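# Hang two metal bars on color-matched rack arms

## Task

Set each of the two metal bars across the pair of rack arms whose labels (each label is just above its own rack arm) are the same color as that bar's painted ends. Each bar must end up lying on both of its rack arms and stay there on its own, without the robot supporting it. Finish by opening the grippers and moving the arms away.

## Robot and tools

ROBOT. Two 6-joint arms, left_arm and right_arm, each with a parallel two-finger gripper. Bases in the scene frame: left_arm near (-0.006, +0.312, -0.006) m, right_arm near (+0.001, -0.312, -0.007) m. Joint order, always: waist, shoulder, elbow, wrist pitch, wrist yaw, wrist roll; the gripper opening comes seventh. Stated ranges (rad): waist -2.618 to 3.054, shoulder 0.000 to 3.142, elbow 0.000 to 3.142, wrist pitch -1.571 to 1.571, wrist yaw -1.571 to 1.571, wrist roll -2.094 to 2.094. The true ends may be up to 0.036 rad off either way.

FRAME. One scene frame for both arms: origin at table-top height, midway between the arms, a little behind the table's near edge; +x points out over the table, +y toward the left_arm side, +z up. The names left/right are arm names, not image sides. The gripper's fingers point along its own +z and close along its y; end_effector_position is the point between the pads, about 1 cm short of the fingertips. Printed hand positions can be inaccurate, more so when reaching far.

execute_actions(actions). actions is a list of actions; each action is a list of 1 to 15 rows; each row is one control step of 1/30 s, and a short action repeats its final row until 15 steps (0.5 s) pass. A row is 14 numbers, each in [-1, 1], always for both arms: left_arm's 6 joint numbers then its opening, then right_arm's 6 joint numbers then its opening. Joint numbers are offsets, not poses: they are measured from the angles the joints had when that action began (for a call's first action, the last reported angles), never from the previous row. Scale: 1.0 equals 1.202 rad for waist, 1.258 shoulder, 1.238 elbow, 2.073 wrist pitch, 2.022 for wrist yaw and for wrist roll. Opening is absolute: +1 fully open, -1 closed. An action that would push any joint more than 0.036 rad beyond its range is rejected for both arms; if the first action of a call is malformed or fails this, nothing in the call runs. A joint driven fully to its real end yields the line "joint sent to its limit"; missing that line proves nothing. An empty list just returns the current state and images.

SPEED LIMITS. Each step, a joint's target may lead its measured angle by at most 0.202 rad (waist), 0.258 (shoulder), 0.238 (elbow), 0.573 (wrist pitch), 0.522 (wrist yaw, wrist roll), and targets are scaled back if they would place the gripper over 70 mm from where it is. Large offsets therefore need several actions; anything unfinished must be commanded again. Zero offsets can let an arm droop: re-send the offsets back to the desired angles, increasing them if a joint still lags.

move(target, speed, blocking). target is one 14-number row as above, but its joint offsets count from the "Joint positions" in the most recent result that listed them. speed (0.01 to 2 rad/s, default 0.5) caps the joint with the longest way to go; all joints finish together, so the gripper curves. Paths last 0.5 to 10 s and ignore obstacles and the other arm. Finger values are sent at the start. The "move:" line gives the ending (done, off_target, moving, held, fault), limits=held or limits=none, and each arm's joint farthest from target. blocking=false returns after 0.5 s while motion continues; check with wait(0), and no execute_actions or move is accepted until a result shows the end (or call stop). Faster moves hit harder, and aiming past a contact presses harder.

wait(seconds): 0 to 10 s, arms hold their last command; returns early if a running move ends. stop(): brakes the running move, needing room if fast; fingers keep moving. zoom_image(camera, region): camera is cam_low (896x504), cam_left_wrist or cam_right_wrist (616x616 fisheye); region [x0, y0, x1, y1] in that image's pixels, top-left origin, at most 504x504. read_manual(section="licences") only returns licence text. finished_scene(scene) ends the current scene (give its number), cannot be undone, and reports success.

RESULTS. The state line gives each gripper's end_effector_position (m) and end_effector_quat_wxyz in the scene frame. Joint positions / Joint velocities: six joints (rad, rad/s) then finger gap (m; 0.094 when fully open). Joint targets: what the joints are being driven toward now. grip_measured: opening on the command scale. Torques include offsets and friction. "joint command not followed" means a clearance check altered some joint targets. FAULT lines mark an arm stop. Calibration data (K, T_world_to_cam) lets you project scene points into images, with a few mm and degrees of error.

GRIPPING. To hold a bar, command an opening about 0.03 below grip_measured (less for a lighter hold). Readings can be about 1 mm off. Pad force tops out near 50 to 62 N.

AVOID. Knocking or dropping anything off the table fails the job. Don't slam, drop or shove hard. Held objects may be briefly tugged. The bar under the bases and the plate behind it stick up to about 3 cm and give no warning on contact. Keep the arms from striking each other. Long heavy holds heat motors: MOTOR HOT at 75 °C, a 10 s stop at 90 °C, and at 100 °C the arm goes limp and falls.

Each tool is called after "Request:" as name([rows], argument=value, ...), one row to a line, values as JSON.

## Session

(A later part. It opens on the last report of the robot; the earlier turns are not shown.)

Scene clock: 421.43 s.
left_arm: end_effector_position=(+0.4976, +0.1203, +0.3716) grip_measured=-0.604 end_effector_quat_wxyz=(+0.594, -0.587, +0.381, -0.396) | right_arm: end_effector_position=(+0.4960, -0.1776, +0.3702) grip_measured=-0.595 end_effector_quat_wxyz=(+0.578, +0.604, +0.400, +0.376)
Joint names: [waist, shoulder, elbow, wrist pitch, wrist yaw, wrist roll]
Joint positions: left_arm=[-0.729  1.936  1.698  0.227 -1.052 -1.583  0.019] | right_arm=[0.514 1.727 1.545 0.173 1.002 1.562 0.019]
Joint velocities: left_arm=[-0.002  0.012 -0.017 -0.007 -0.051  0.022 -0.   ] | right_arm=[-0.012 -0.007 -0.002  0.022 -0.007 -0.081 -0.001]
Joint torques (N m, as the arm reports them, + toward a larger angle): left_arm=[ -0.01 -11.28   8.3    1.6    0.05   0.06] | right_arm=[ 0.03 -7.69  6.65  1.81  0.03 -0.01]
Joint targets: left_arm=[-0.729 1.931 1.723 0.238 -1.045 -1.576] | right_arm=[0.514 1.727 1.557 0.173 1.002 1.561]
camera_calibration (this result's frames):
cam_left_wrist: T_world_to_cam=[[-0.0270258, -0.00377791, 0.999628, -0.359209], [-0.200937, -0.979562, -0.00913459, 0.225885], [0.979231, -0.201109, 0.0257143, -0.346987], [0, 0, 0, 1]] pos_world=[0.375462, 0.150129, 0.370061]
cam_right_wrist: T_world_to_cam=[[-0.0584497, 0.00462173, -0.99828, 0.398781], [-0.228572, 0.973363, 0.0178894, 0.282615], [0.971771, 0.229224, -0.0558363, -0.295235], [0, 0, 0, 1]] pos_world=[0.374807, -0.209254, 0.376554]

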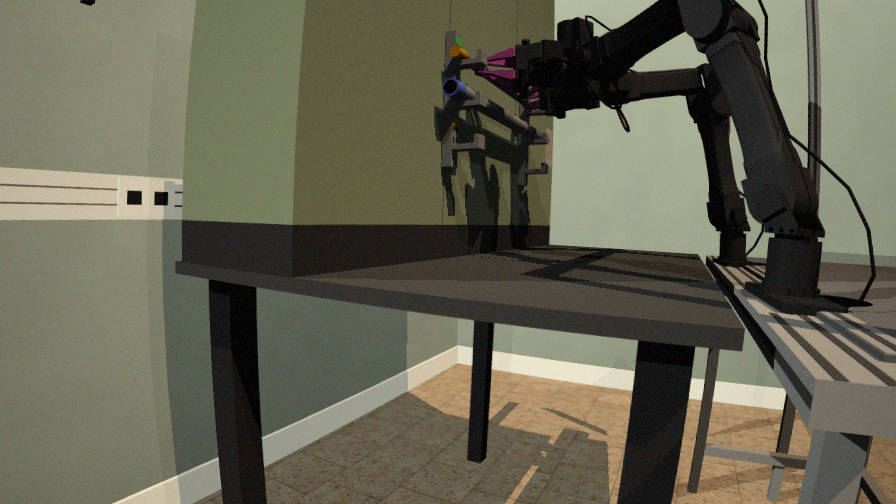

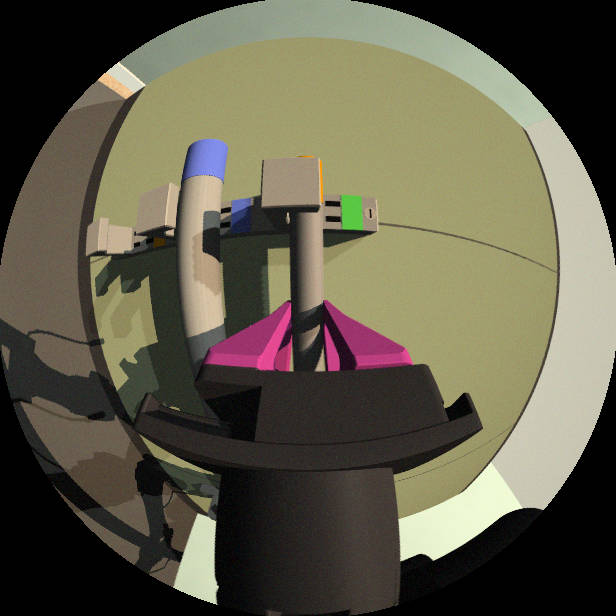

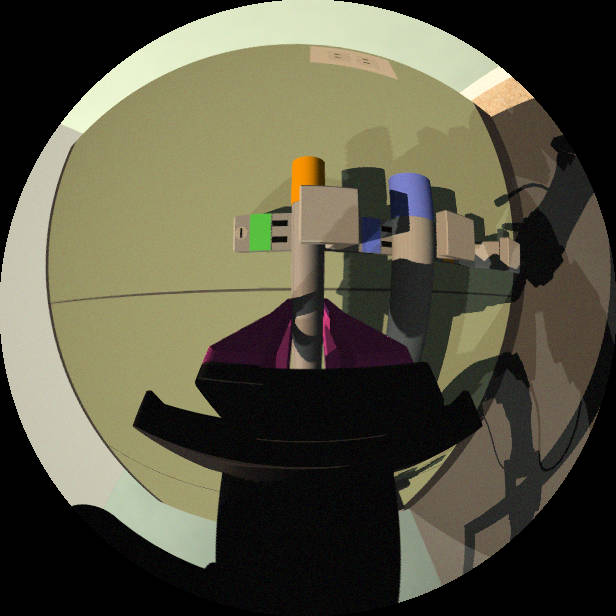

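Request:
execute_actions([
  [[0,-0.012,0.03,0.012,0,0,-0.66,0,-0.012,0.025,0.014,0,0,-0.66],[0,-0.024,0.042,0.024,0,0,-0.66,0,-0.024,0.04,0.028,0,0,-0.66],[0,-0.032,0.052,0.032,0,0,-0.66,0,-0.032,0.05,0.037,0,0,-0.66],[0,-0.032,0.059,0.03,0,0,-0.66,0,-0.032,0.057,0.035,0,0,-0.66],[0,-0.032,0.067,0.026,0,0,-0.66,0,-0.032,0.065,0.031,0,0,-0.66],[0,-0.032,0.076,0.021,0,0,-0.66,0,-0.032,0.074,0.026,0,0,-0.66],[0,-0.032,0.086,0.015,0,0,-0.66,0,-0.032,0.084,0.02,0,0,-0.66],[0,-0.032,0.096,0.009,0,0,-0.66,0,-0.032,0.094,0.014,0,0,-0.66],[0,-0.032,0.106,0.003,0,0,-0.66,0,-0.032,0.104,0.008,0,0,-0.66],[0,-0.032,0.116,-0.003,0,0,-0.66,0,-0.032,0.114,0.002,0,0,-0.66],[0,-0.032,0.126,-0.009,0,0,-0.66,0,-0.032,0.124,-0.004,0,0,-0.66],[0,-0.032,0.136,-0.015,0,0,-0.66,0,-0.032,0.134,-0.01,0,0,-0.66],[0,-0.032,0.145,-0.021,0,0,-0.66,0,-0.032,0.143,-0.016,0,0,-0.66],[0,-0.032,0.153,-0.027,0,0,-0.66,0,-0.032,0.151,-0.022,0,0,-0.66],[0,-0.032,0.159,-0.032,0,0,-0.66,0,-0.032,0.1575,-0.0275,0,0,-0.66]],
])

Request:
wait(seconds=0.6)

Scene clock: 440.43 s.
left_arm: end_effector_position=(+0.4956, +0.1201, +0.4046) grip_measured=-0.604 end_effector_quat_wxyz=(+0.591, -0.587, +0.376, -0.405) | right_arm: end_effector_position=(+0.4946, -0.1797, +0.4027) grip_measured=-0.595 end_effector_quat_wxyz=(+0.577, +0.603, +0.395, +0.383)
Joint names: [waist, shoulder, elbow, wrist pitch, wrist yaw, wrist roll]
Joint positions: left_arm=[-0.729  1.936  1.82   0.119 -1.045 -1.589  0.019] | right_arm=[0.514 1.727 1.662 0.074 0.998 1.563 0.019]
Joint velocities: left_arm=[-0.002  0.007  0.354 -0.212  0.037  0.022 -0.   ] | right_arm=[ 0.017  0.007  0.364 -0.242  0.022 -0.066  0.   ]
Joint torques (N m, as the arm reports them, + toward a larger angle): left_arm=[  0.08 -13.9   10.19   2.31  -0.17  -0.03] | right_arm=[  0.01 -10.23   9.42   2.48   0.13   0.1 ]
Joint targets: left_arm=[-0.728 1.896 1.895 0.160 -1.052 -1.584] | right_arm=[0.514 1.687 1.740 0.116 1.002 1.563]
camera_calibration (this result's frames):
cam_left_wrist: T_world_to_cam=[[-0.041258, 0.0108384, 0.99909, -0.38677], [-0.20838, -0.978046, 0.0020049, 0.224575], [0.977177, -0.208108, 0.0426107, -0.350846], [0, 0, 0, 1]] pos_world=[0.373678, 0.150822, 0.400917]
cam_right_wrist: T_world_to_cam=[[-0.042933, 0.0155201, -0.998957, 0.425716], [-0.231843, 0.97243, 0.025072, 0.282317], [0.971805, 0.232677, -0.0381511, -0.298151], [0, 0, 0, 1]] pos_world=[0.373475, -0.211768, 0.406819]

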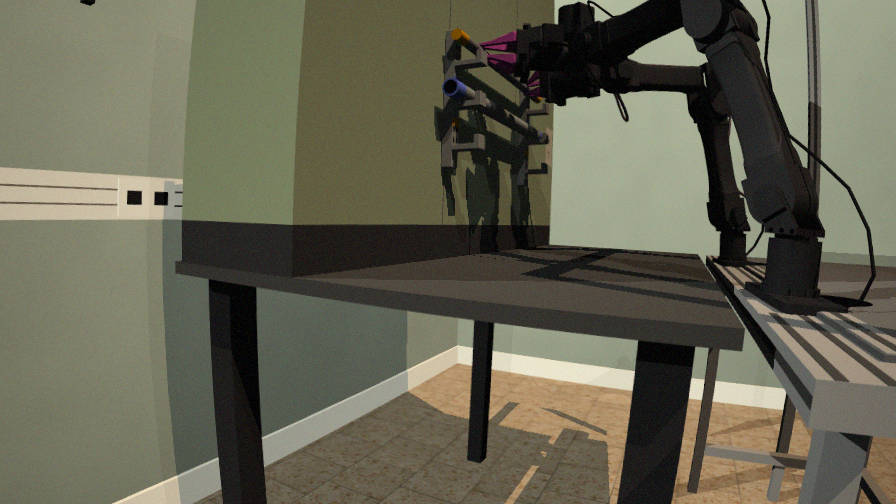

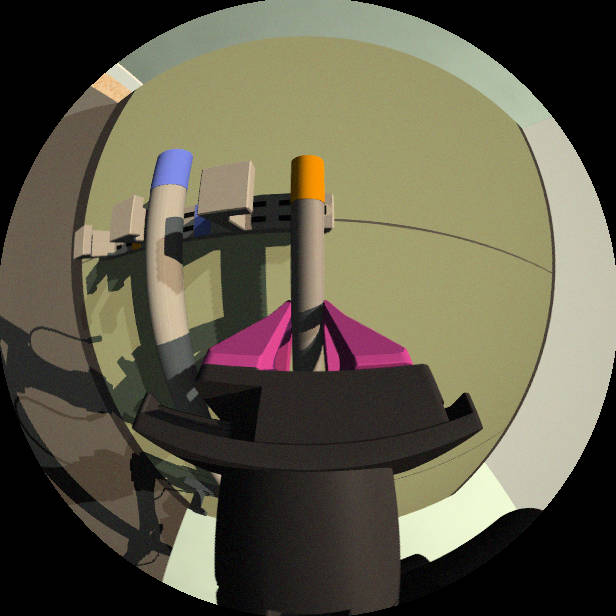

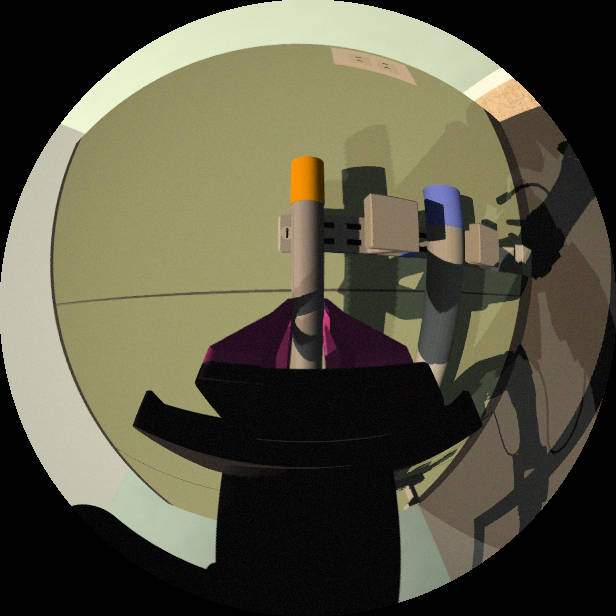

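Scene clock: 441.03 s.
left_arm: end_effector_position=(+0.4952, +0.1200, +0.4073) grip_measured=-0.604 end_effector_quat_wxyz=(+0.592, -0.586, +0.382, -0.400) | right_arm: end_effector_position=(+0.4941, -0.1797, +0.4052) grip_measured=-0.595 end_effector_quat_wxyz=(+0.576, +0.603, +0.401, +0.379)
Joint names: [waist, shoulder, elbow, wrist pitch, wrist yaw, wrist roll]
Joint positions: left_arm=[-0.729  1.936  1.84   0.085 -1.042 -1.588  0.019] | right_arm=[0.514 1.727 1.683 0.037 0.995 1.565 0.019]
Joint velocities: left_arm=[-0.012  0.007 -0.012 -0.022 -0.051 -0.022 -0.001] | right_arm=[ 0.017 -0.022  0.012 -0.022 -0.037 -0.081  0.   ]
Joint torques (N m, as the arm reports them, + toward a larger angle): left_arm=[  0.03 -14.04  10.37   2.33  -0.11   0.02] | right_arm=[  0.03 -10.2    9.49   2.5    0.1   -0.03]
Joint targets: left_arm=[-0.728 1.896 1.895 0.160 -1.052 -1.583] | right_arm=[0.514 1.687 1.740 0.116 1.002 1.562]
wait: 0.60 s; no rest
camera_calibration (this result's frames):
cam_left_wrist: T_world_to_cam=[[-0.0290618, 0.000751321, 0.999577, -0.394437], [-0.210724, -0.977531, -0.00539187, 0.228558], [0.977113, -0.210792, 0.0285671, -0.344469], [0, 0, 0, 1]] pos_world=[0.373285, 0.151108, 0.405343]
cam_right_wrist: T_world_to_cam=[[-0.0558724, 0.00770381, -0.998408, 0.432939], [-0.235477, 0.97166, 0.0206751, 0.285627], [0.970273, 0.236257, -0.0524749, -0.290377], [0, 0, 0, 1]] pos_world=[0.373193, -0.212264, 0.411107]

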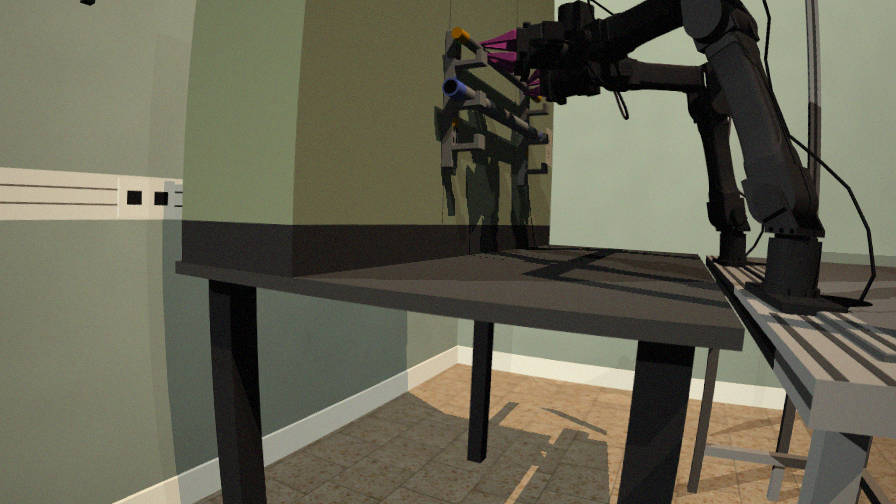

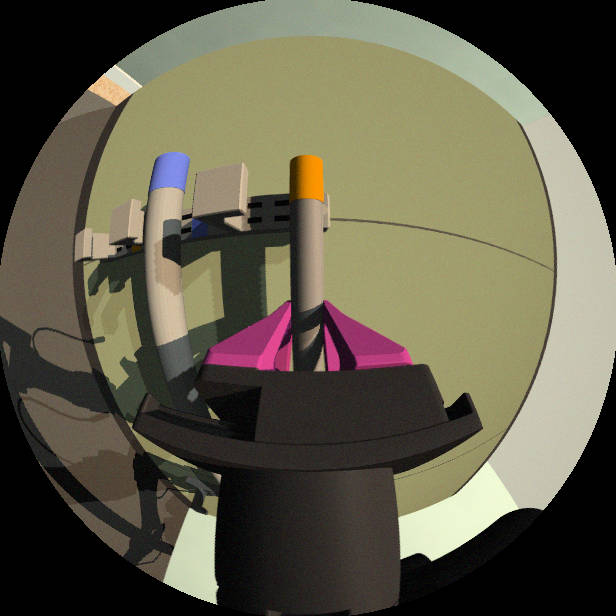

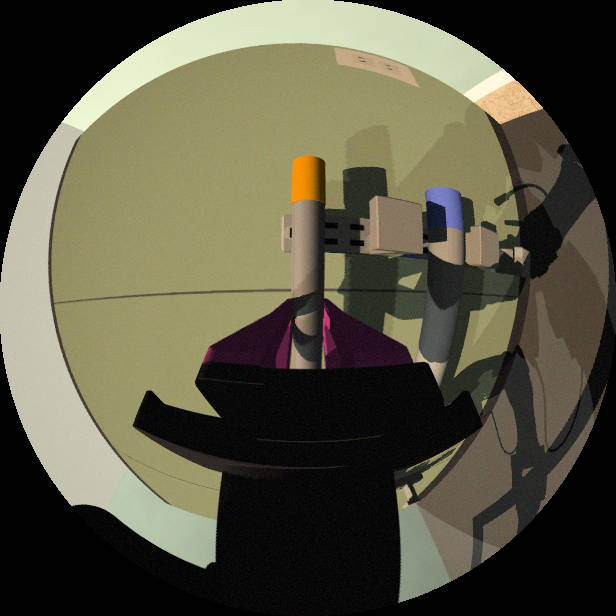

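Request:
execute_actions([
  [[-0.0115,-0.053,0.005,0.047,-0.0065,0,-0.66,0.0134,-0.0514,0.008,0.0505,0.0076,0,-0.66],[-0.0156,-0.0624,-0.0115,0.0487,-0.0091,0,-0.66,0.0193,-0.059,-0.0054,0.051,0.0112,0,-0.66],[-0.0197,-0.0717,-0.0233,0.0501,-0.0117,0,-0.66,0.0252,-0.0667,-0.014,0.0515,0.0148,0,-0.66],[-0.0237,-0.0811,-0.035,0.0515,-0.0142,0,-0.66,0.0311,-0.0744,-0.0227,0.052,0.0184,0,-0.66],[-0.0278,-0.0904,-0.0468,0.0529,-0.0168,0,-0.66,0.037,-0.0821,-0.0314,0.0525,0.022,0,-0.66],[-0.0318,-0.0997,-0.0585,0.0542,-0.0193,0,-0.66,0.0429,-0.0897,-0.0401,0.053,0.0255,0,-0.66],[-0.0359,-0.1091,-0.0703,0.0556,-0.0219,0,-0.66,0.0488,-0.0974,-0.0488,0.0535,0.0291,0,-0.66],[-0.0399,-0.1184,-0.082,0.057,-0.0244,0,-0.66,0.0547,-0.1051,-0.0574,0.054,0.0327,0,-0.66],[-0.044,-0.1278,-0.0938,0.0583,-0.027,0,-0.66,0.0606,-0.1127,-0.0661,0.0545,0.0363,0,-0.66],[-0.048,-0.1371,-0.1055,0.0597,-0.0295,0,-0.66,0.0665,-0.1204,-0.0748,0.055,0.0399,0,-0.66]],
])

Request:
wait(seconds=0.4)

Scene clock: 463.47 s.
left_arm: end_effector_position=(+0.4597, +0.1228, +0.4084) grip_measured=-0.604 end_effector_quat_wxyz=(+0.591, -0.590, +0.378, -0.400) | right_arm: end_effector_position=(+0.4589, -0.1760, +0.4067) grip_measured=-0.595 end_effector_quat_wxyz=(+0.577, +0.605, +0.398, +0.378)
Joint names: [waist, shoulder, elbow, wrist pitch, wrist yaw, wrist roll]
Joint positions: left_arm=[-0.778  1.82   1.697  0.11  -1.099 -1.599  0.019] | right_arm=[0.581 1.629 1.576 0.043 1.068 1.571 0.019]
Joint velocities: left_arm=[-0.007 -0.071  0.002  0.11   0.037  0.066  0.   ] | right_arm=[ 0.042 -0.085 -0.002  0.125  0.066 -0.183  0.   ]
Joint torques (N m, as the arm reports them, + toward a larger angle): left_arm=[ -0.4  -14.02   7.37   2.47  -0.02   0.09] | right_arm=[ 0.99 -9.83  6.69  2.62  0.09  0.  ]
Joint targets: left_arm=[-0.787 1.763 1.710 0.209 -1.102 -1.588] | right_arm=[0.594 1.576 1.590 0.151 1.076 1.565]
camera_calibration (this result's frames):
cam_left_wrist: T_world_to_cam=[[-0.0316144, 0.00837022, 0.999465, -0.396289], [-0.202665, -0.979246, 0.00179033, 0.217377], [0.978738, -0.2025, 0.0326546, -0.312682], [0, 0, 0, 1]] pos_world=[0.33756, 0.152865, 0.405898]
cam_right_wrist: T_world_to_cam=[[-0.0556557, 0.0111157, -0.998388, 0.432879], [-0.228657, 0.973221, 0.0235821, 0.269664], [0.971915, 0.229601, -0.0516237, -0.259276], [0, 0, 0, 1]] pos_world=[0.337747, -0.207725, 0.412438]

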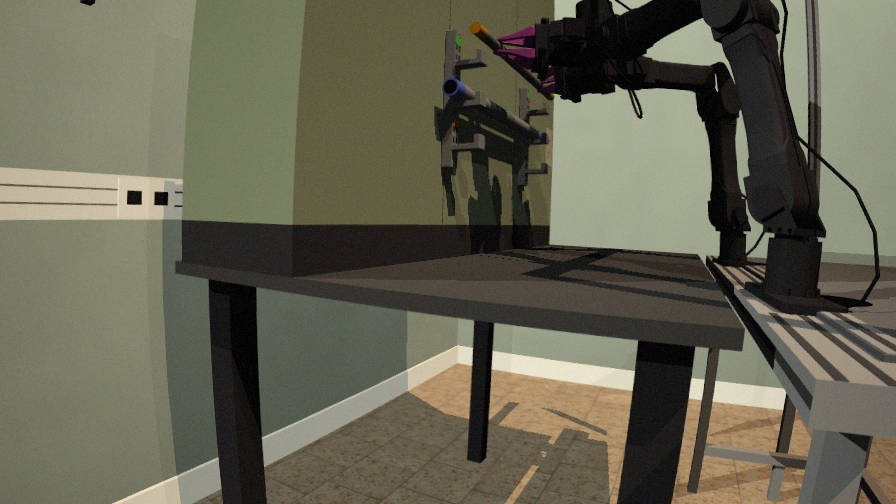

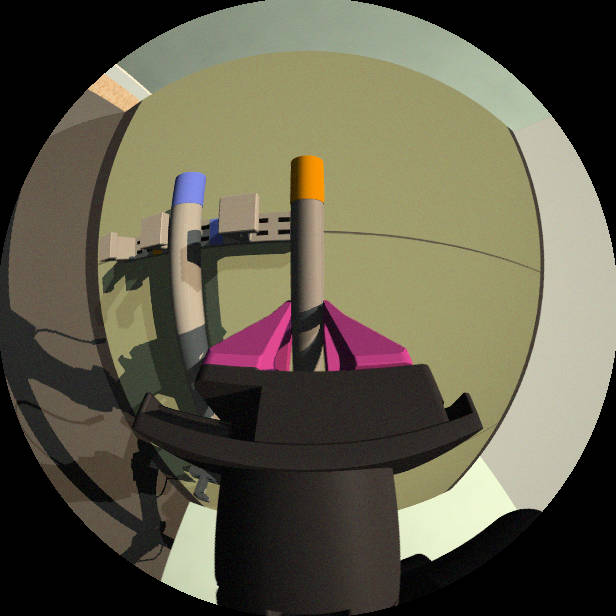

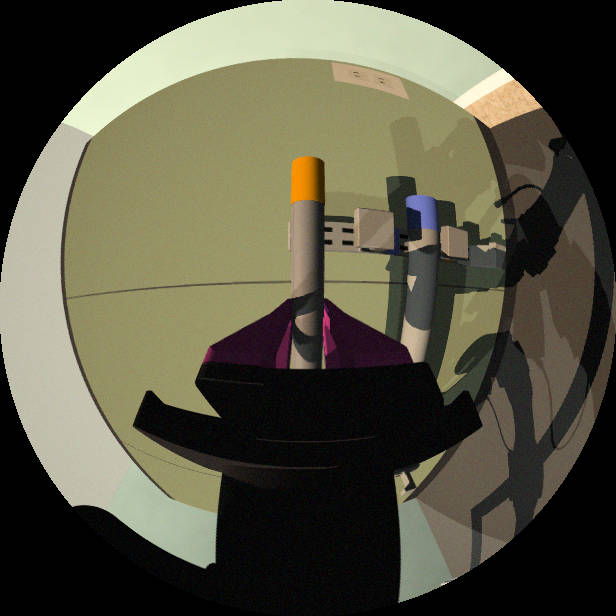

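Scene clock: 463.87 s.
left_arm: end_effector_position=(+0.4589, +0.1223, +0.4097) grip_measured=-0.604 end_effector_quat_wxyz=(+0.591, -0.589, +0.377, -0.402) | right_arm: end_effector_position=(+0.4581, -0.1768, +0.4082) grip_measured=-0.595 end_effector_quat_wxyz=(+0.578, +0.605, +0.397, +0.378)
Joint names: [waist, shoulder, elbow, wrist pitch, wrist yaw, wrist roll]
Joint positions: left_arm=[-0.78   1.818  1.697  0.113 -1.099 -1.597  0.019] | right_arm=[0.581 1.627 1.576 0.046 1.071 1.566 0.019]
Joint velocities: left_arm=[-0.012  0.007 -0.002  0.007 -0.022 -0.007 -0.002] | right_arm=[-0.002 -0.012  0.002  0.066  0.022 -0.007  0.   ]
Joint torques (N m, as the arm reports them, + toward a larger angle): left_arm=[ -0.58 -14.1    7.38   2.47  -0.03   0.06] | right_arm=[ 0.99 -9.98  6.71  2.67  0.08  0.  ]
Joint targets: left_arm=[-0.787 1.763 1.710 0.209 -1.102 -1.588] | right_arm=[0.594 1.576 1.590 0.151 1.076 1.565]
wait: 0.40 s; at rest by 0.23 s
camera_calibration (this result's frames):
cam_left_wrist: T_world_to_cam=[[-0.0346514, 0.00980129, 0.999351, -0.396373], [-0.20459, -0.978845, 0.00250623, 0.217196], [0.978234, -0.204371, 0.0359235, -0.312929], [0, 0, 0, 1]] pos_world=[0.336819, 0.152533, 0.406813]
cam_right_wrist: T_world_to_cam=[[-0.05343, 0.00985983, -0.998523, 0.433206], [-0.226864, 0.973683, 0.0217538, 0.270176], [0.97246, 0.227691, -0.0497871, -0.259575], [0, 0, 0, 1]] pos_world=[0.336865, -0.208235, 0.413765]

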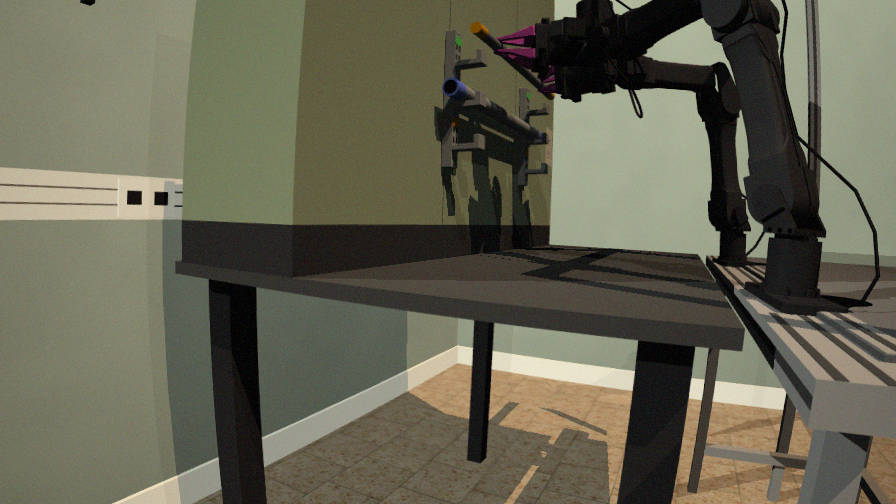

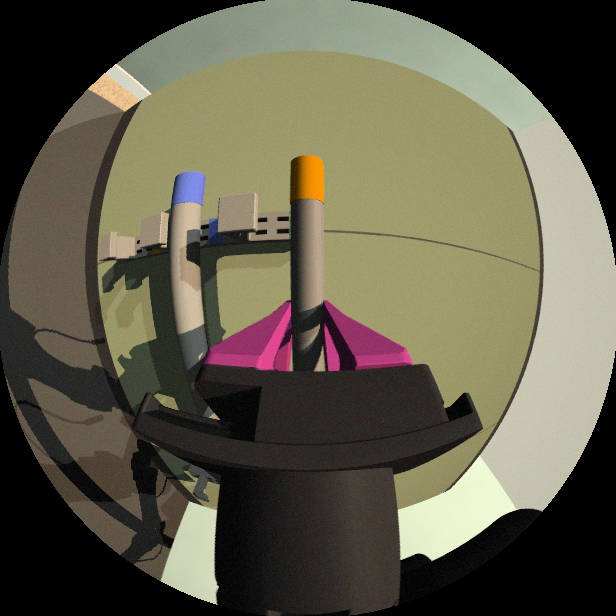

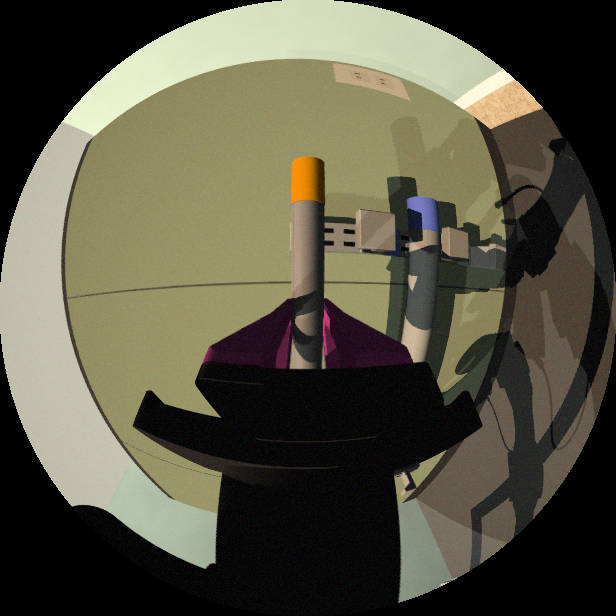

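Great; repeat with slight waist tweak.

Request:
execute_actions([
  [[-0.01,-0.053,0.0,0.047,-0.005,0,-0.66,0.0166,-0.049,0.003,0.0505,0.0066,0,-0.66],[-0.014,-0.0624,-0.0115,0.0487,-0.0075,0,-0.66,0.0228,-0.057,-0.0054,0.051,0.01,0,-0.66],[-0.018,-0.0717,-0.0233,0.0501,-0.01,0,-0.66,0.029,-0.0645,-0.014,0.0515,0.0135,0,-0.66],[-0.022,-0.0811,-0.035,0.0515,-0.012,0,-0.66,0.035,-0.072,-0.0227,0.052,0.017,0,-0.66],[-0.026,-0.0904,-0.0468,0.0529,-0.0145,0,-0.66,0.0415,-0.079,-0.0314,0.0525,0.02,0,-0.66],[-0.03,-0.0997,-0.0585,0.0542,-0.017,0,-0.66,0.0475,-0.0865,-0.0401,0.053,0.0235,0,-0.66],[-0.034,-0.1091,-0.0703,0.0556,-0.019,0,-0.66,0.054,-0.094,-0.0488,0.0535,0.027,0,-0.66],[-0.0375,-0.1184,-0.082,0.057,-0.0215,0,-0.66,0.06,-0.101,-0.0574,0.054,0.0305,0,-0.66],[-0.041,-0.1278,-0.0938,0.0583,-0.0235,0,-0.66,0.066,-0.108,-0.0661,0.0545,0.034,0,-0.66],[-0.045,-0.135,-0.107,0.0597,-0.026,0,-0.66,0.072,-0.114,-0.0755,0.055,0.037,0,-0.66]],
])

Request:
wait(seconds=0.4)

Scene clock: 477.27 s.
left_arm: end_effector_position=(+0.4244, +0.1275, +0.4073) grip_measured=-0.604 end_effector_quat_wxyz=(+0.590, -0.590, +0.376, -0.403) | right_arm: end_effector_position=(+0.4237, -0.1712, +0.4066) grip_measured=-0.595 end_effector_quat_wxyz=(+0.576, +0.603, +0.400, +0.380)
Joint names: [waist, shoulder, elbow, wrist pitch, wrist yaw, wrist roll]
Joint positions: left_arm=[-0.828  1.701  1.552  0.139 -1.147 -1.603  0.019] | right_arm=[0.656 1.533 1.47  0.056 1.138 1.568 0.019]
Joint velocities: left_arm=[-0.046 -0.027  0.002  0.051 -0.066 -0.051  0.   ] | right_arm=[ 0.007 -0.037 -0.012  0.066  0.022 -0.022 -0.001]
Joint torques (N m, as the arm reports them, + toward a larger angle): left_arm=[ -0.41 -12.6    7.37   2.36  -0.06   0.06] | right_arm=[ 0.89 -9.08  6.47  2.55  0.11  0.04]
Joint targets: left_arm=[-0.834 1.648 1.564 0.237 -1.152 -1.597] | right_arm=[0.668 1.483 1.482 0.160 1.145 1.566]
camera_calibration (this result's frames):
cam_left_wrist: T_world_to_cam=[[-0.0356242, 0.0135672, 0.999273, -0.395249], [-0.204675, -0.978812, 0.00599267, 0.213937], [0.978182, -0.204312, 0.0376463, -0.278717], [0, 0, 0, 1]] pos_world=[0.302343, 0.157821, 0.404172]
cam_right_wrist: T_world_to_cam=[[-0.0537406, 0.0103929, -0.998501, 0.429888], [-0.234624, 0.97182, 0.022743, 0.259577], [0.9706, 0.235494, -0.0497878, -0.225326], [0, 0, 0, 1]] pos_world=[0.302706, -0.203667, 0.412122]

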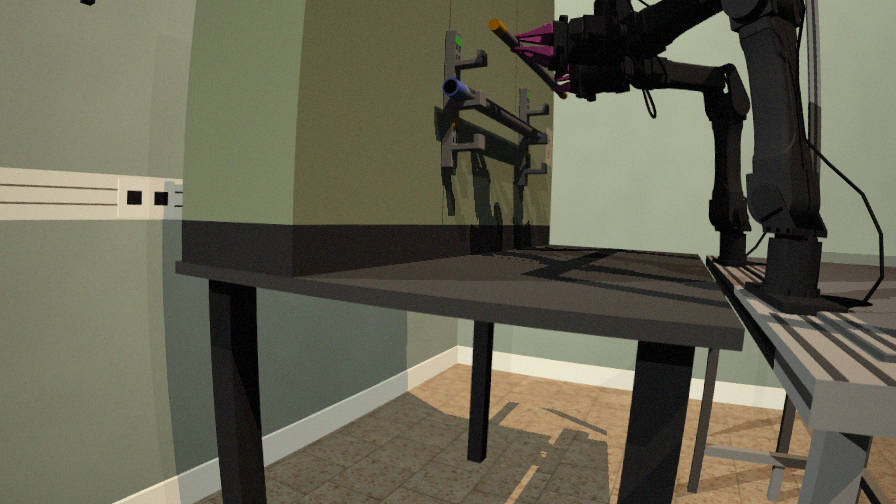

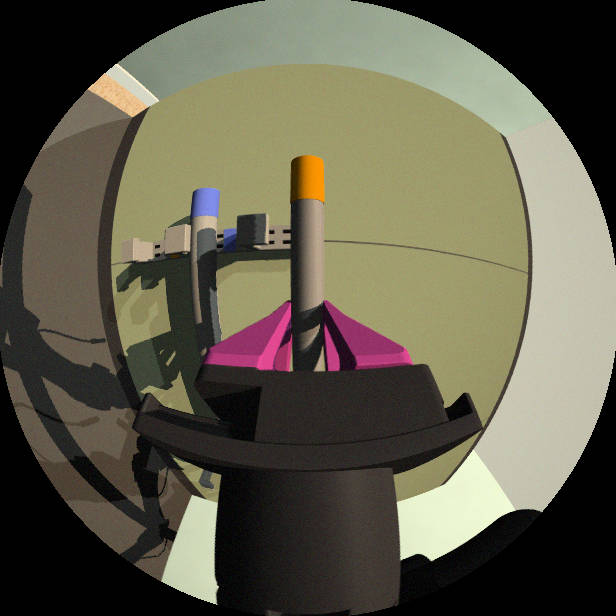

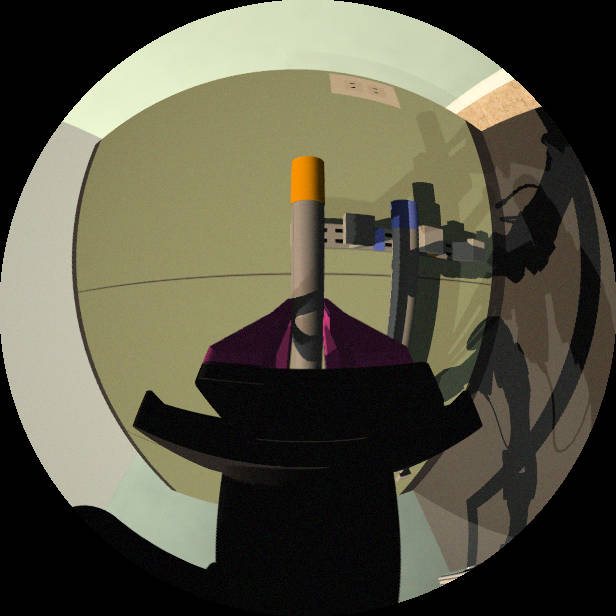

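Scene clock: 477.67 s.
left_arm: end_effector_position=(+0.4242, +0.1273, +0.4077) grip_measured=-0.604 end_effector_quat_wxyz=(+0.590, -0.590, +0.376, -0.404) | right_arm: end_effector_position=(+0.4235, -0.1716, +0.4072) grip_measured=-0.595 end_effector_quat_wxyz=(+0.577, +0.603, +0.399, +0.380)
Joint names: [waist, shoulder, elbow, wrist pitch, wrist yaw, wrist roll]
Joint positions: left_arm=[-0.828  1.701  1.552  0.14  -1.147 -1.602  0.019] | right_arm=[0.656 1.533 1.47  0.058 1.139 1.565 0.019]
Joint velocities: left_arm=[-0.032 -0.002 -0.012  0.007 -0.081 -0.007  0.   ] | right_arm=[-0.002 -0.002 -0.012  0.037 -0.051  0.022  0.   ]
Joint torques (N m, as the arm reports them, + toward a larger angle): left_arm=[ -0.46 -12.97   7.13   2.45  -0.07  -0.02] | right_arm=[ 0.9  -9.11  6.49  2.61  0.09  0.01]
Joint targets: left_arm=[-0.834 1.648 1.564 0.237 -1.152 -1.597] | right_arm=[0.668 1.483 1.482 0.160 1.145 1.566]
wait: 0.40 s; at rest by 0.20 s
camera_calibration (this result's frames):
cam_left_wrist: T_world_to_cam=[[-0.0369957, 0.0144219, 0.999211, -0.395186], [-0.205457, -0.978644, 0.00651797, 0.213723], [0.977967, -0.205054, 0.0391688, -0.278999], [0, 0, 0, 1]] pos_world=[0.302142, 0.157648, 0.40441]
cam_right_wrist: T_world_to_cam=[[-0.0529702, 0.00938994, -0.998552, 0.429972], [-0.233556, 0.972105, 0.0215307, 0.259947], [0.9709, 0.234358, -0.0492995, -0.22551], [0, 0, 0, 1]] pos_world=[0.302435, -0.203883, 0.412635]

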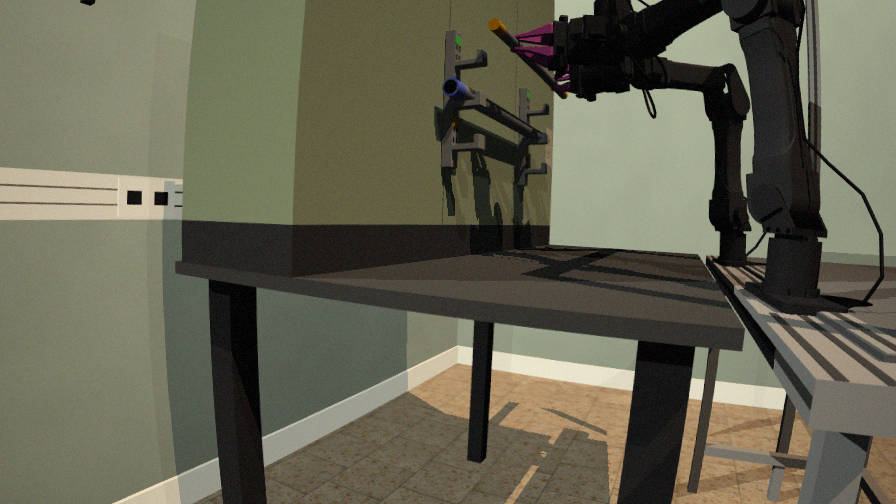

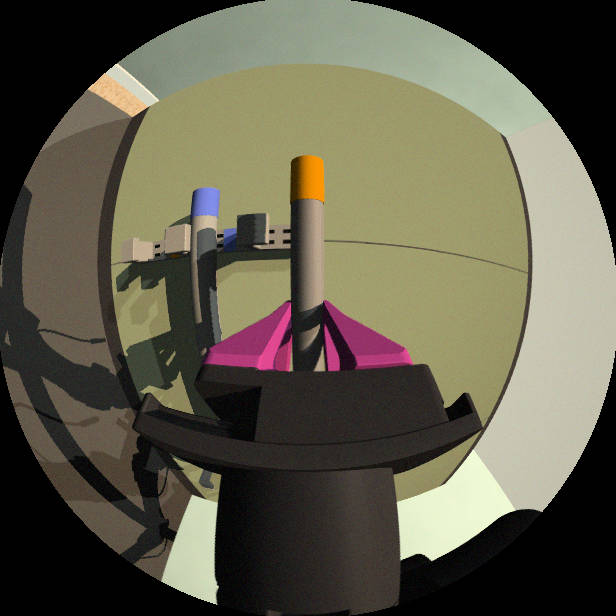

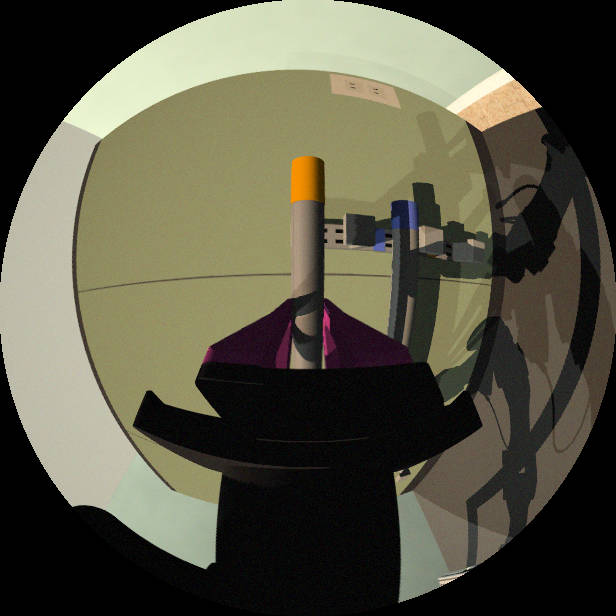

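Request:
execute_actions([
  [[-0.006,-0.042,0.004,0.055,-0.003,0,-0.66,0.006,-0.041,0.004,0.057,0.002,0,-0.66],[-0.006,-0.042,-0.006,0.063,-0.003,0,-0.66,0.002,-0.042,-0.006,0.065,0,0,-0.66],[-0.006,-0.042,-0.019,0.071,-0.003,0,-0.66,-0.002,-0.043,-0.02,0.073,-0.002,0,-0.66],[-0.006,-0.042,-0.032,0.079,-0.003,0,-0.66,-0.004,-0.044,-0.033,0.081,-0.003,0,-0.66],[-0.006,-0.042,-0.045,0.087,-0.003,0,-0.66,-0.005,-0.045,-0.047,0.089,-0.004,0,-0.66],[-0.007,-0.042,-0.058,0.095,-0.003,0,-0.66,-0.006,-0.046,-0.061,0.097,-0.004,0,-0.66],[-0.007,-0.042,-0.071,0.103,-0.003,0,-0.66,-0.006,-0.047,-0.075,0.105,-0.005,0,-0.66],[-0.007,-0.042,-0.084,0.111,-0.004,0,-0.66,-0.007,-0.048,-0.089,0.113,-0.005,0,-0.66],[-0.007,-0.042,-0.097,0.119,-0.004,0,-0.66,-0.007,-0.048,-0.102,0.121,-0.005,0,-0.66],[-0.007,-0.042,-0.11,0.126,-0.004,0,-0.66,-0.008,-0.049,-0.116,0.128,-0.006,0,-0.66],[-0.007,-0.042,-0.123,0.133,-0.004,0,-0.66,-0.008,-0.049,-0.13,0.135,-0.006,0,-0.66],[-0.007,-0.042,-0.135,0.139,-0.004,0,-0.66,-0.008,-0.05,-0.143,0.141,-0.006,0,-0.66],[-0.007,-0.042,-0.146,0.144,-0.004,0,-0.66,-0.008,-0.05,-0.154,0.146,-0.006,0,-0.66],[-0.007,-0.042,-0.154,0.147,-0.004,0,-0.66,-0.008,-0.05,-0.162,0.149,-0.006,0,-0.66],[-0.007,-0.042,-0.1595,0.147,-0.004,0,-0.66,-0.008,-0.05,-0.168,0.149,-0.006,0,-0.66]],
])

Request:
wait(seconds=0.5)

Scene clock: 503.10 s.
left_arm: end_effector_position=(+0.4249, +0.1269, +0.3535) grip_measured=-0.604 end_effector_quat_wxyz=(+0.590, -0.589, +0.383, -0.397) | right_arm: end_effector_position=(+0.4245, -0.1707, +0.3528) grip_measured=-0.595 end_effector_quat_wxyz=(+0.576, +0.603, +0.407, +0.374)
Joint names: [waist, shoulder, elbow, wrist pitch, wrist yaw, wrist roll]
Joint positions: left_arm=[-0.83   1.701  1.352  0.314 -1.147 -1.609  0.019] | right_arm=[0.649 1.525 1.262 0.23  1.129 1.574 0.019]
Joint velocities: left_arm=[-0.012  0.007 -0.325  0.212  0.022 -0.051  0.   ] | right_arm=[-0.002 -0.002 -0.325  0.168 -0.066  0.081  0.   ]
Joint torques (N m, as the arm reports them, + toward a larger angle): left_arm=[ -0.58 -12.93   8.05   2.47  -0.09   0.06] | right_arm=[-0.1  -9.49  7.1   2.61  0.08 -0.16]
Joint targets: left_arm=[-0.837 1.648 1.355 0.445 -1.155 -1.602] | right_arm=[0.647 1.470 1.262 0.367 1.127 1.565]
camera_calibration (this result's frames):
cam_left_wrist: T_world_to_cam=[[-0.0203283, 0.00289692, 0.999789, -0.346809], [-0.206887, -0.978364, -0.0013717, 0.217197], [0.978154, -0.206871, 0.0204878, -0.270936], [0, 0, 0, 1]] pos_world=[0.302902, 0.157454, 0.352585]
cam_right_wrist: T_world_to_cam=[[-0.0698672, -0.000456349, -0.997556, 0.380862], [-0.235782, 0.971673, 0.0160693, 0.263258], [0.969291, 0.236329, -0.0679957, -0.221802], [0, 0, 0, 1]] pos_world=[0.303672, -0.203209, 0.360619]

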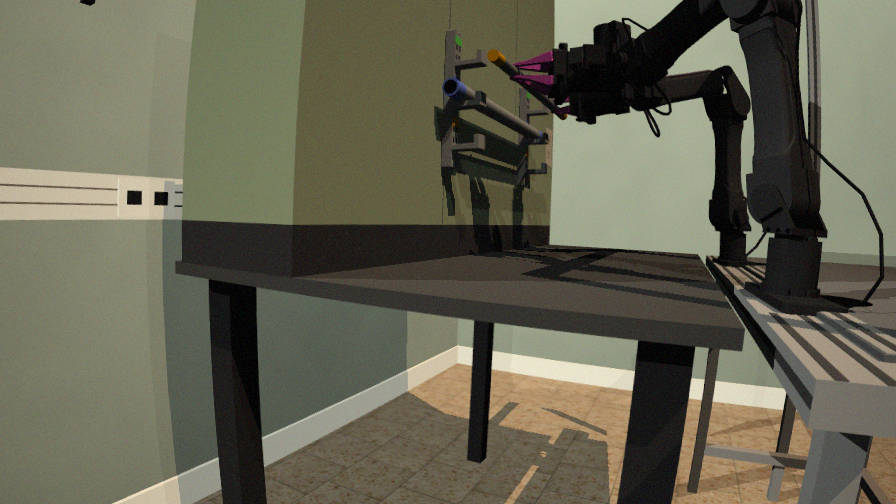

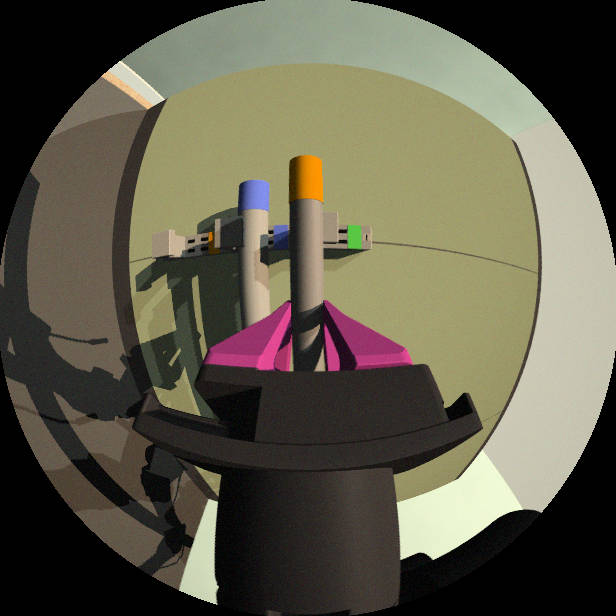

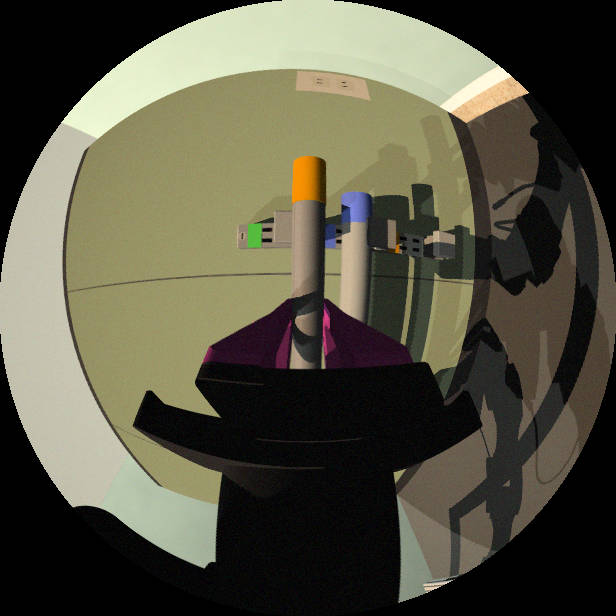

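Scene clock: 503.60 s.
left_arm: end_effector_position=(+0.4246, +0.1272, +0.3505) grip_measured=-0.604 end_effector_quat_wxyz=(+0.589, -0.590, +0.379, -0.402) | right_arm: end_effector_position=(+0.4246, -0.1701, +0.3500) grip_measured=-0.595 end_effector_quat_wxyz=(+0.575, +0.603, +0.404, +0.378)
Joint names: [waist, shoulder, elbow, wrist pitch, wrist yaw, wrist roll]
Joint positions: left_arm=[-0.83   1.701  1.334  0.344 -1.147 -1.611  0.019] | right_arm=[0.649 1.525 1.243 0.263 1.126 1.571 0.019]
Joint velocities: left_arm=[ 0.012 -0.012  0.002 -0.007  0.022 -0.081  0.001] | right_arm=[ 0.007 -0.002 -0.007  0.066  0.037  0.022  0.   ]
Joint torques (N m, as the arm reports them, + toward a larger angle): left_arm=[ -0.54 -12.85   7.92   2.5   -0.11   0.08] | right_arm=[-0.11 -9.47  7.03  2.62  0.05 -0.02]
Joint targets: left_arm=[-0.837 1.648 1.355 0.445 -1.155 -1.602] | right_arm=[0.647 1.470 1.262 0.366 1.127 1.565]
wait: 0.50 s; no rest
camera_calibration (this result's frames):
cam_left_wrist: T_world_to_cam=[[-0.0293426, 0.0125114, 0.999491, -0.341101], [-0.207153, -0.978289, 0.00616445, 0.21493], [0.977868, -0.206867, 0.0312973, -0.274197], [0, 0, 0, 1]] pos_world=[0.302643, 0.157809, 0.348184]
cam_right_wrist: T_world_to_cam=[[-0.0606692, 0.00574514, -0.998141, 0.375485], [-0.238867, 0.970844, 0.0201069, 0.262522], [0.969155, 0.239643, -0.057528, -0.225225], [0, 0, 0, 1]] pos_world=[0.303766, -0.203052, 0.356552]

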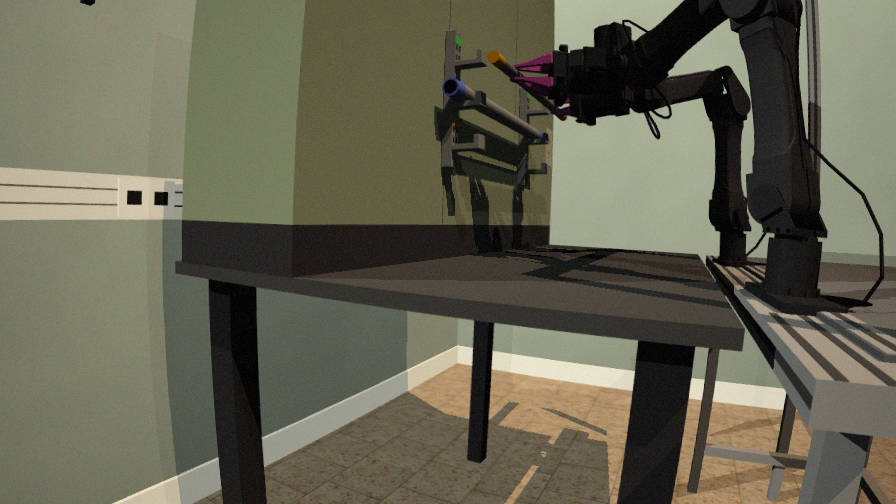

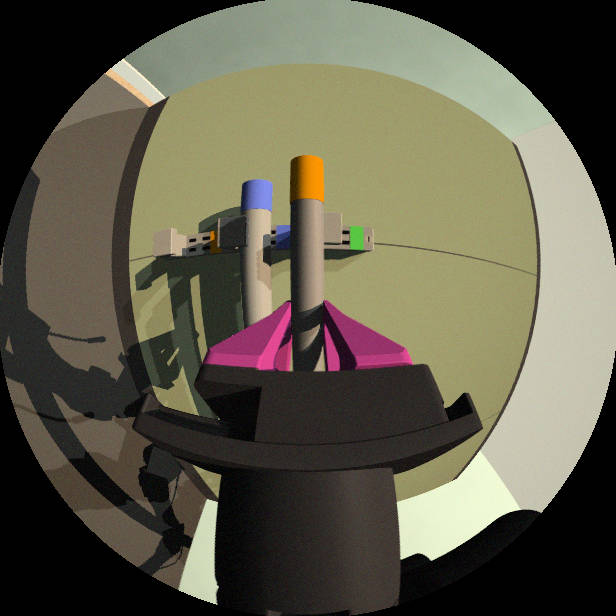

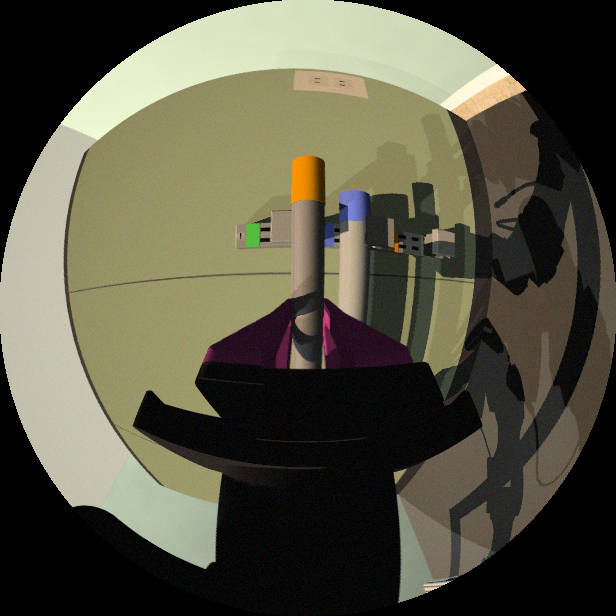

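Request:
move(target=[-0.008,0.008,-0.117,0.1486,-0.005,0.004,-0.66,-0.0075,0,-0.13,0.151,0,-0.003,-0.66], speed=0.35)

Scene clock: 512.50 s.
left_arm: end_effector_position=(+0.4240, +0.1250, +0.3012) grip_measured=-0.604 end_effector_quat_wxyz=(+0.587, -0.589, +0.379, -0.406) | right_arm: end_effector_position=(+0.4240, -0.1709, +0.3015) grip_measured=-0.595 end_effector_quat_wxyz=(+0.575, +0.602, +0.403, +0.380)
Joint names: [waist, shoulder, elbow, wrist pitch, wrist yaw, wrist roll]
Joint positions: left_arm=[-0.837  1.739  1.173  0.549 -1.145 -1.61   0.019] | right_arm=[0.641 1.549 1.069 0.469 1.117 1.566 0.019]
Joint velocities: left_arm=[-0.022  0.012  0.002  0.066  0.007 -0.022 -0.001] | right_arm=[-0.012 -0.007 -0.017  0.081 -0.022 -0.007 -0.001]
Joint torques (N m, as the arm reports them, + toward a larger angle): left_arm=[ -0.29 -11.03   7.38   2.56  -0.14   0.08] | right_arm=[-0.1  -7.61  6.58  2.69  0.11  0.  ]
Joint targets: left_arm=[-0.840 1.711 1.189 0.652 -1.158 -1.603] | right_arm=[0.640 1.524 1.083 0.576 1.126 1.565]
move: off_target (left_arm, right_arm); limits=none; left_arm: farthest joint: the wrist pitch, 0.103 radians from its target (0.308 radians at the start); right_arm: farthest joint: the wrist pitch, 0.107 radians from its target (0.312 radians at the start)
camera_calibration (this result's frames):
cam_left_wrist: T_world_to_cam=[[-0.0336314, 0.0162873, 0.999302, -0.290422], [-0.215498, -0.976466, 0.00866252, 0.215465], [0.975925, -0.215056, 0.0363498, -0.272188], [0, 0, 0, 1]] pos_world=[0.3023, 0.156589, 0.298247]
cam_right_wrist: T_world_to_cam=[[-0.0577978, 0.00553958, -0.998313, 0.325803], [-0.240003, 0.970581, 0.0192808, 0.264811], [0.96905, 0.240712, -0.0547679, -0.227848], [0, 0, 0, 1]] pos_world=[0.303182, -0.203979, 0.307669]

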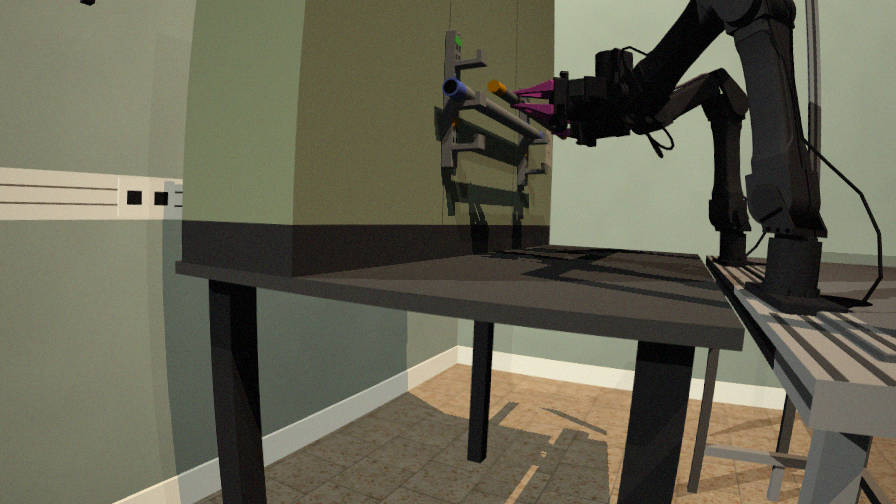

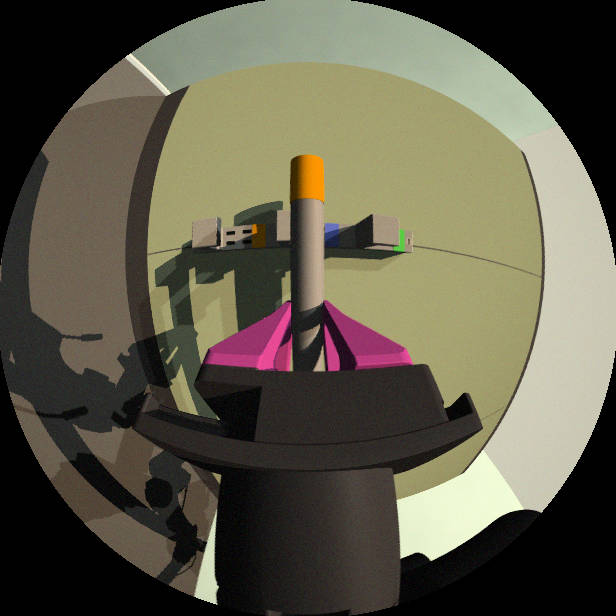

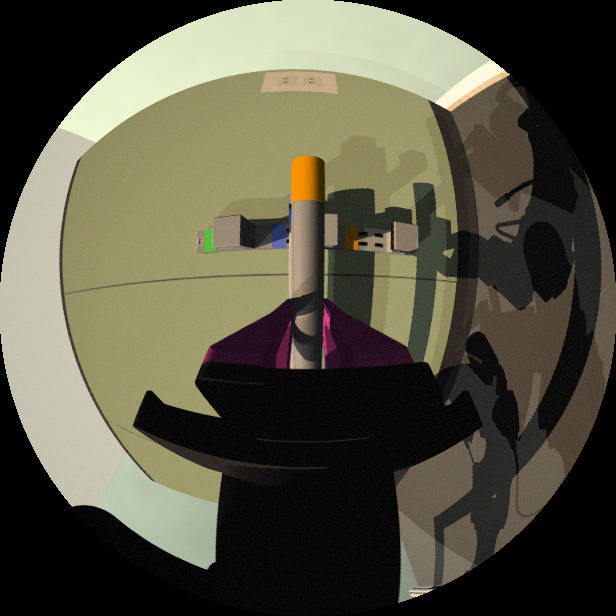

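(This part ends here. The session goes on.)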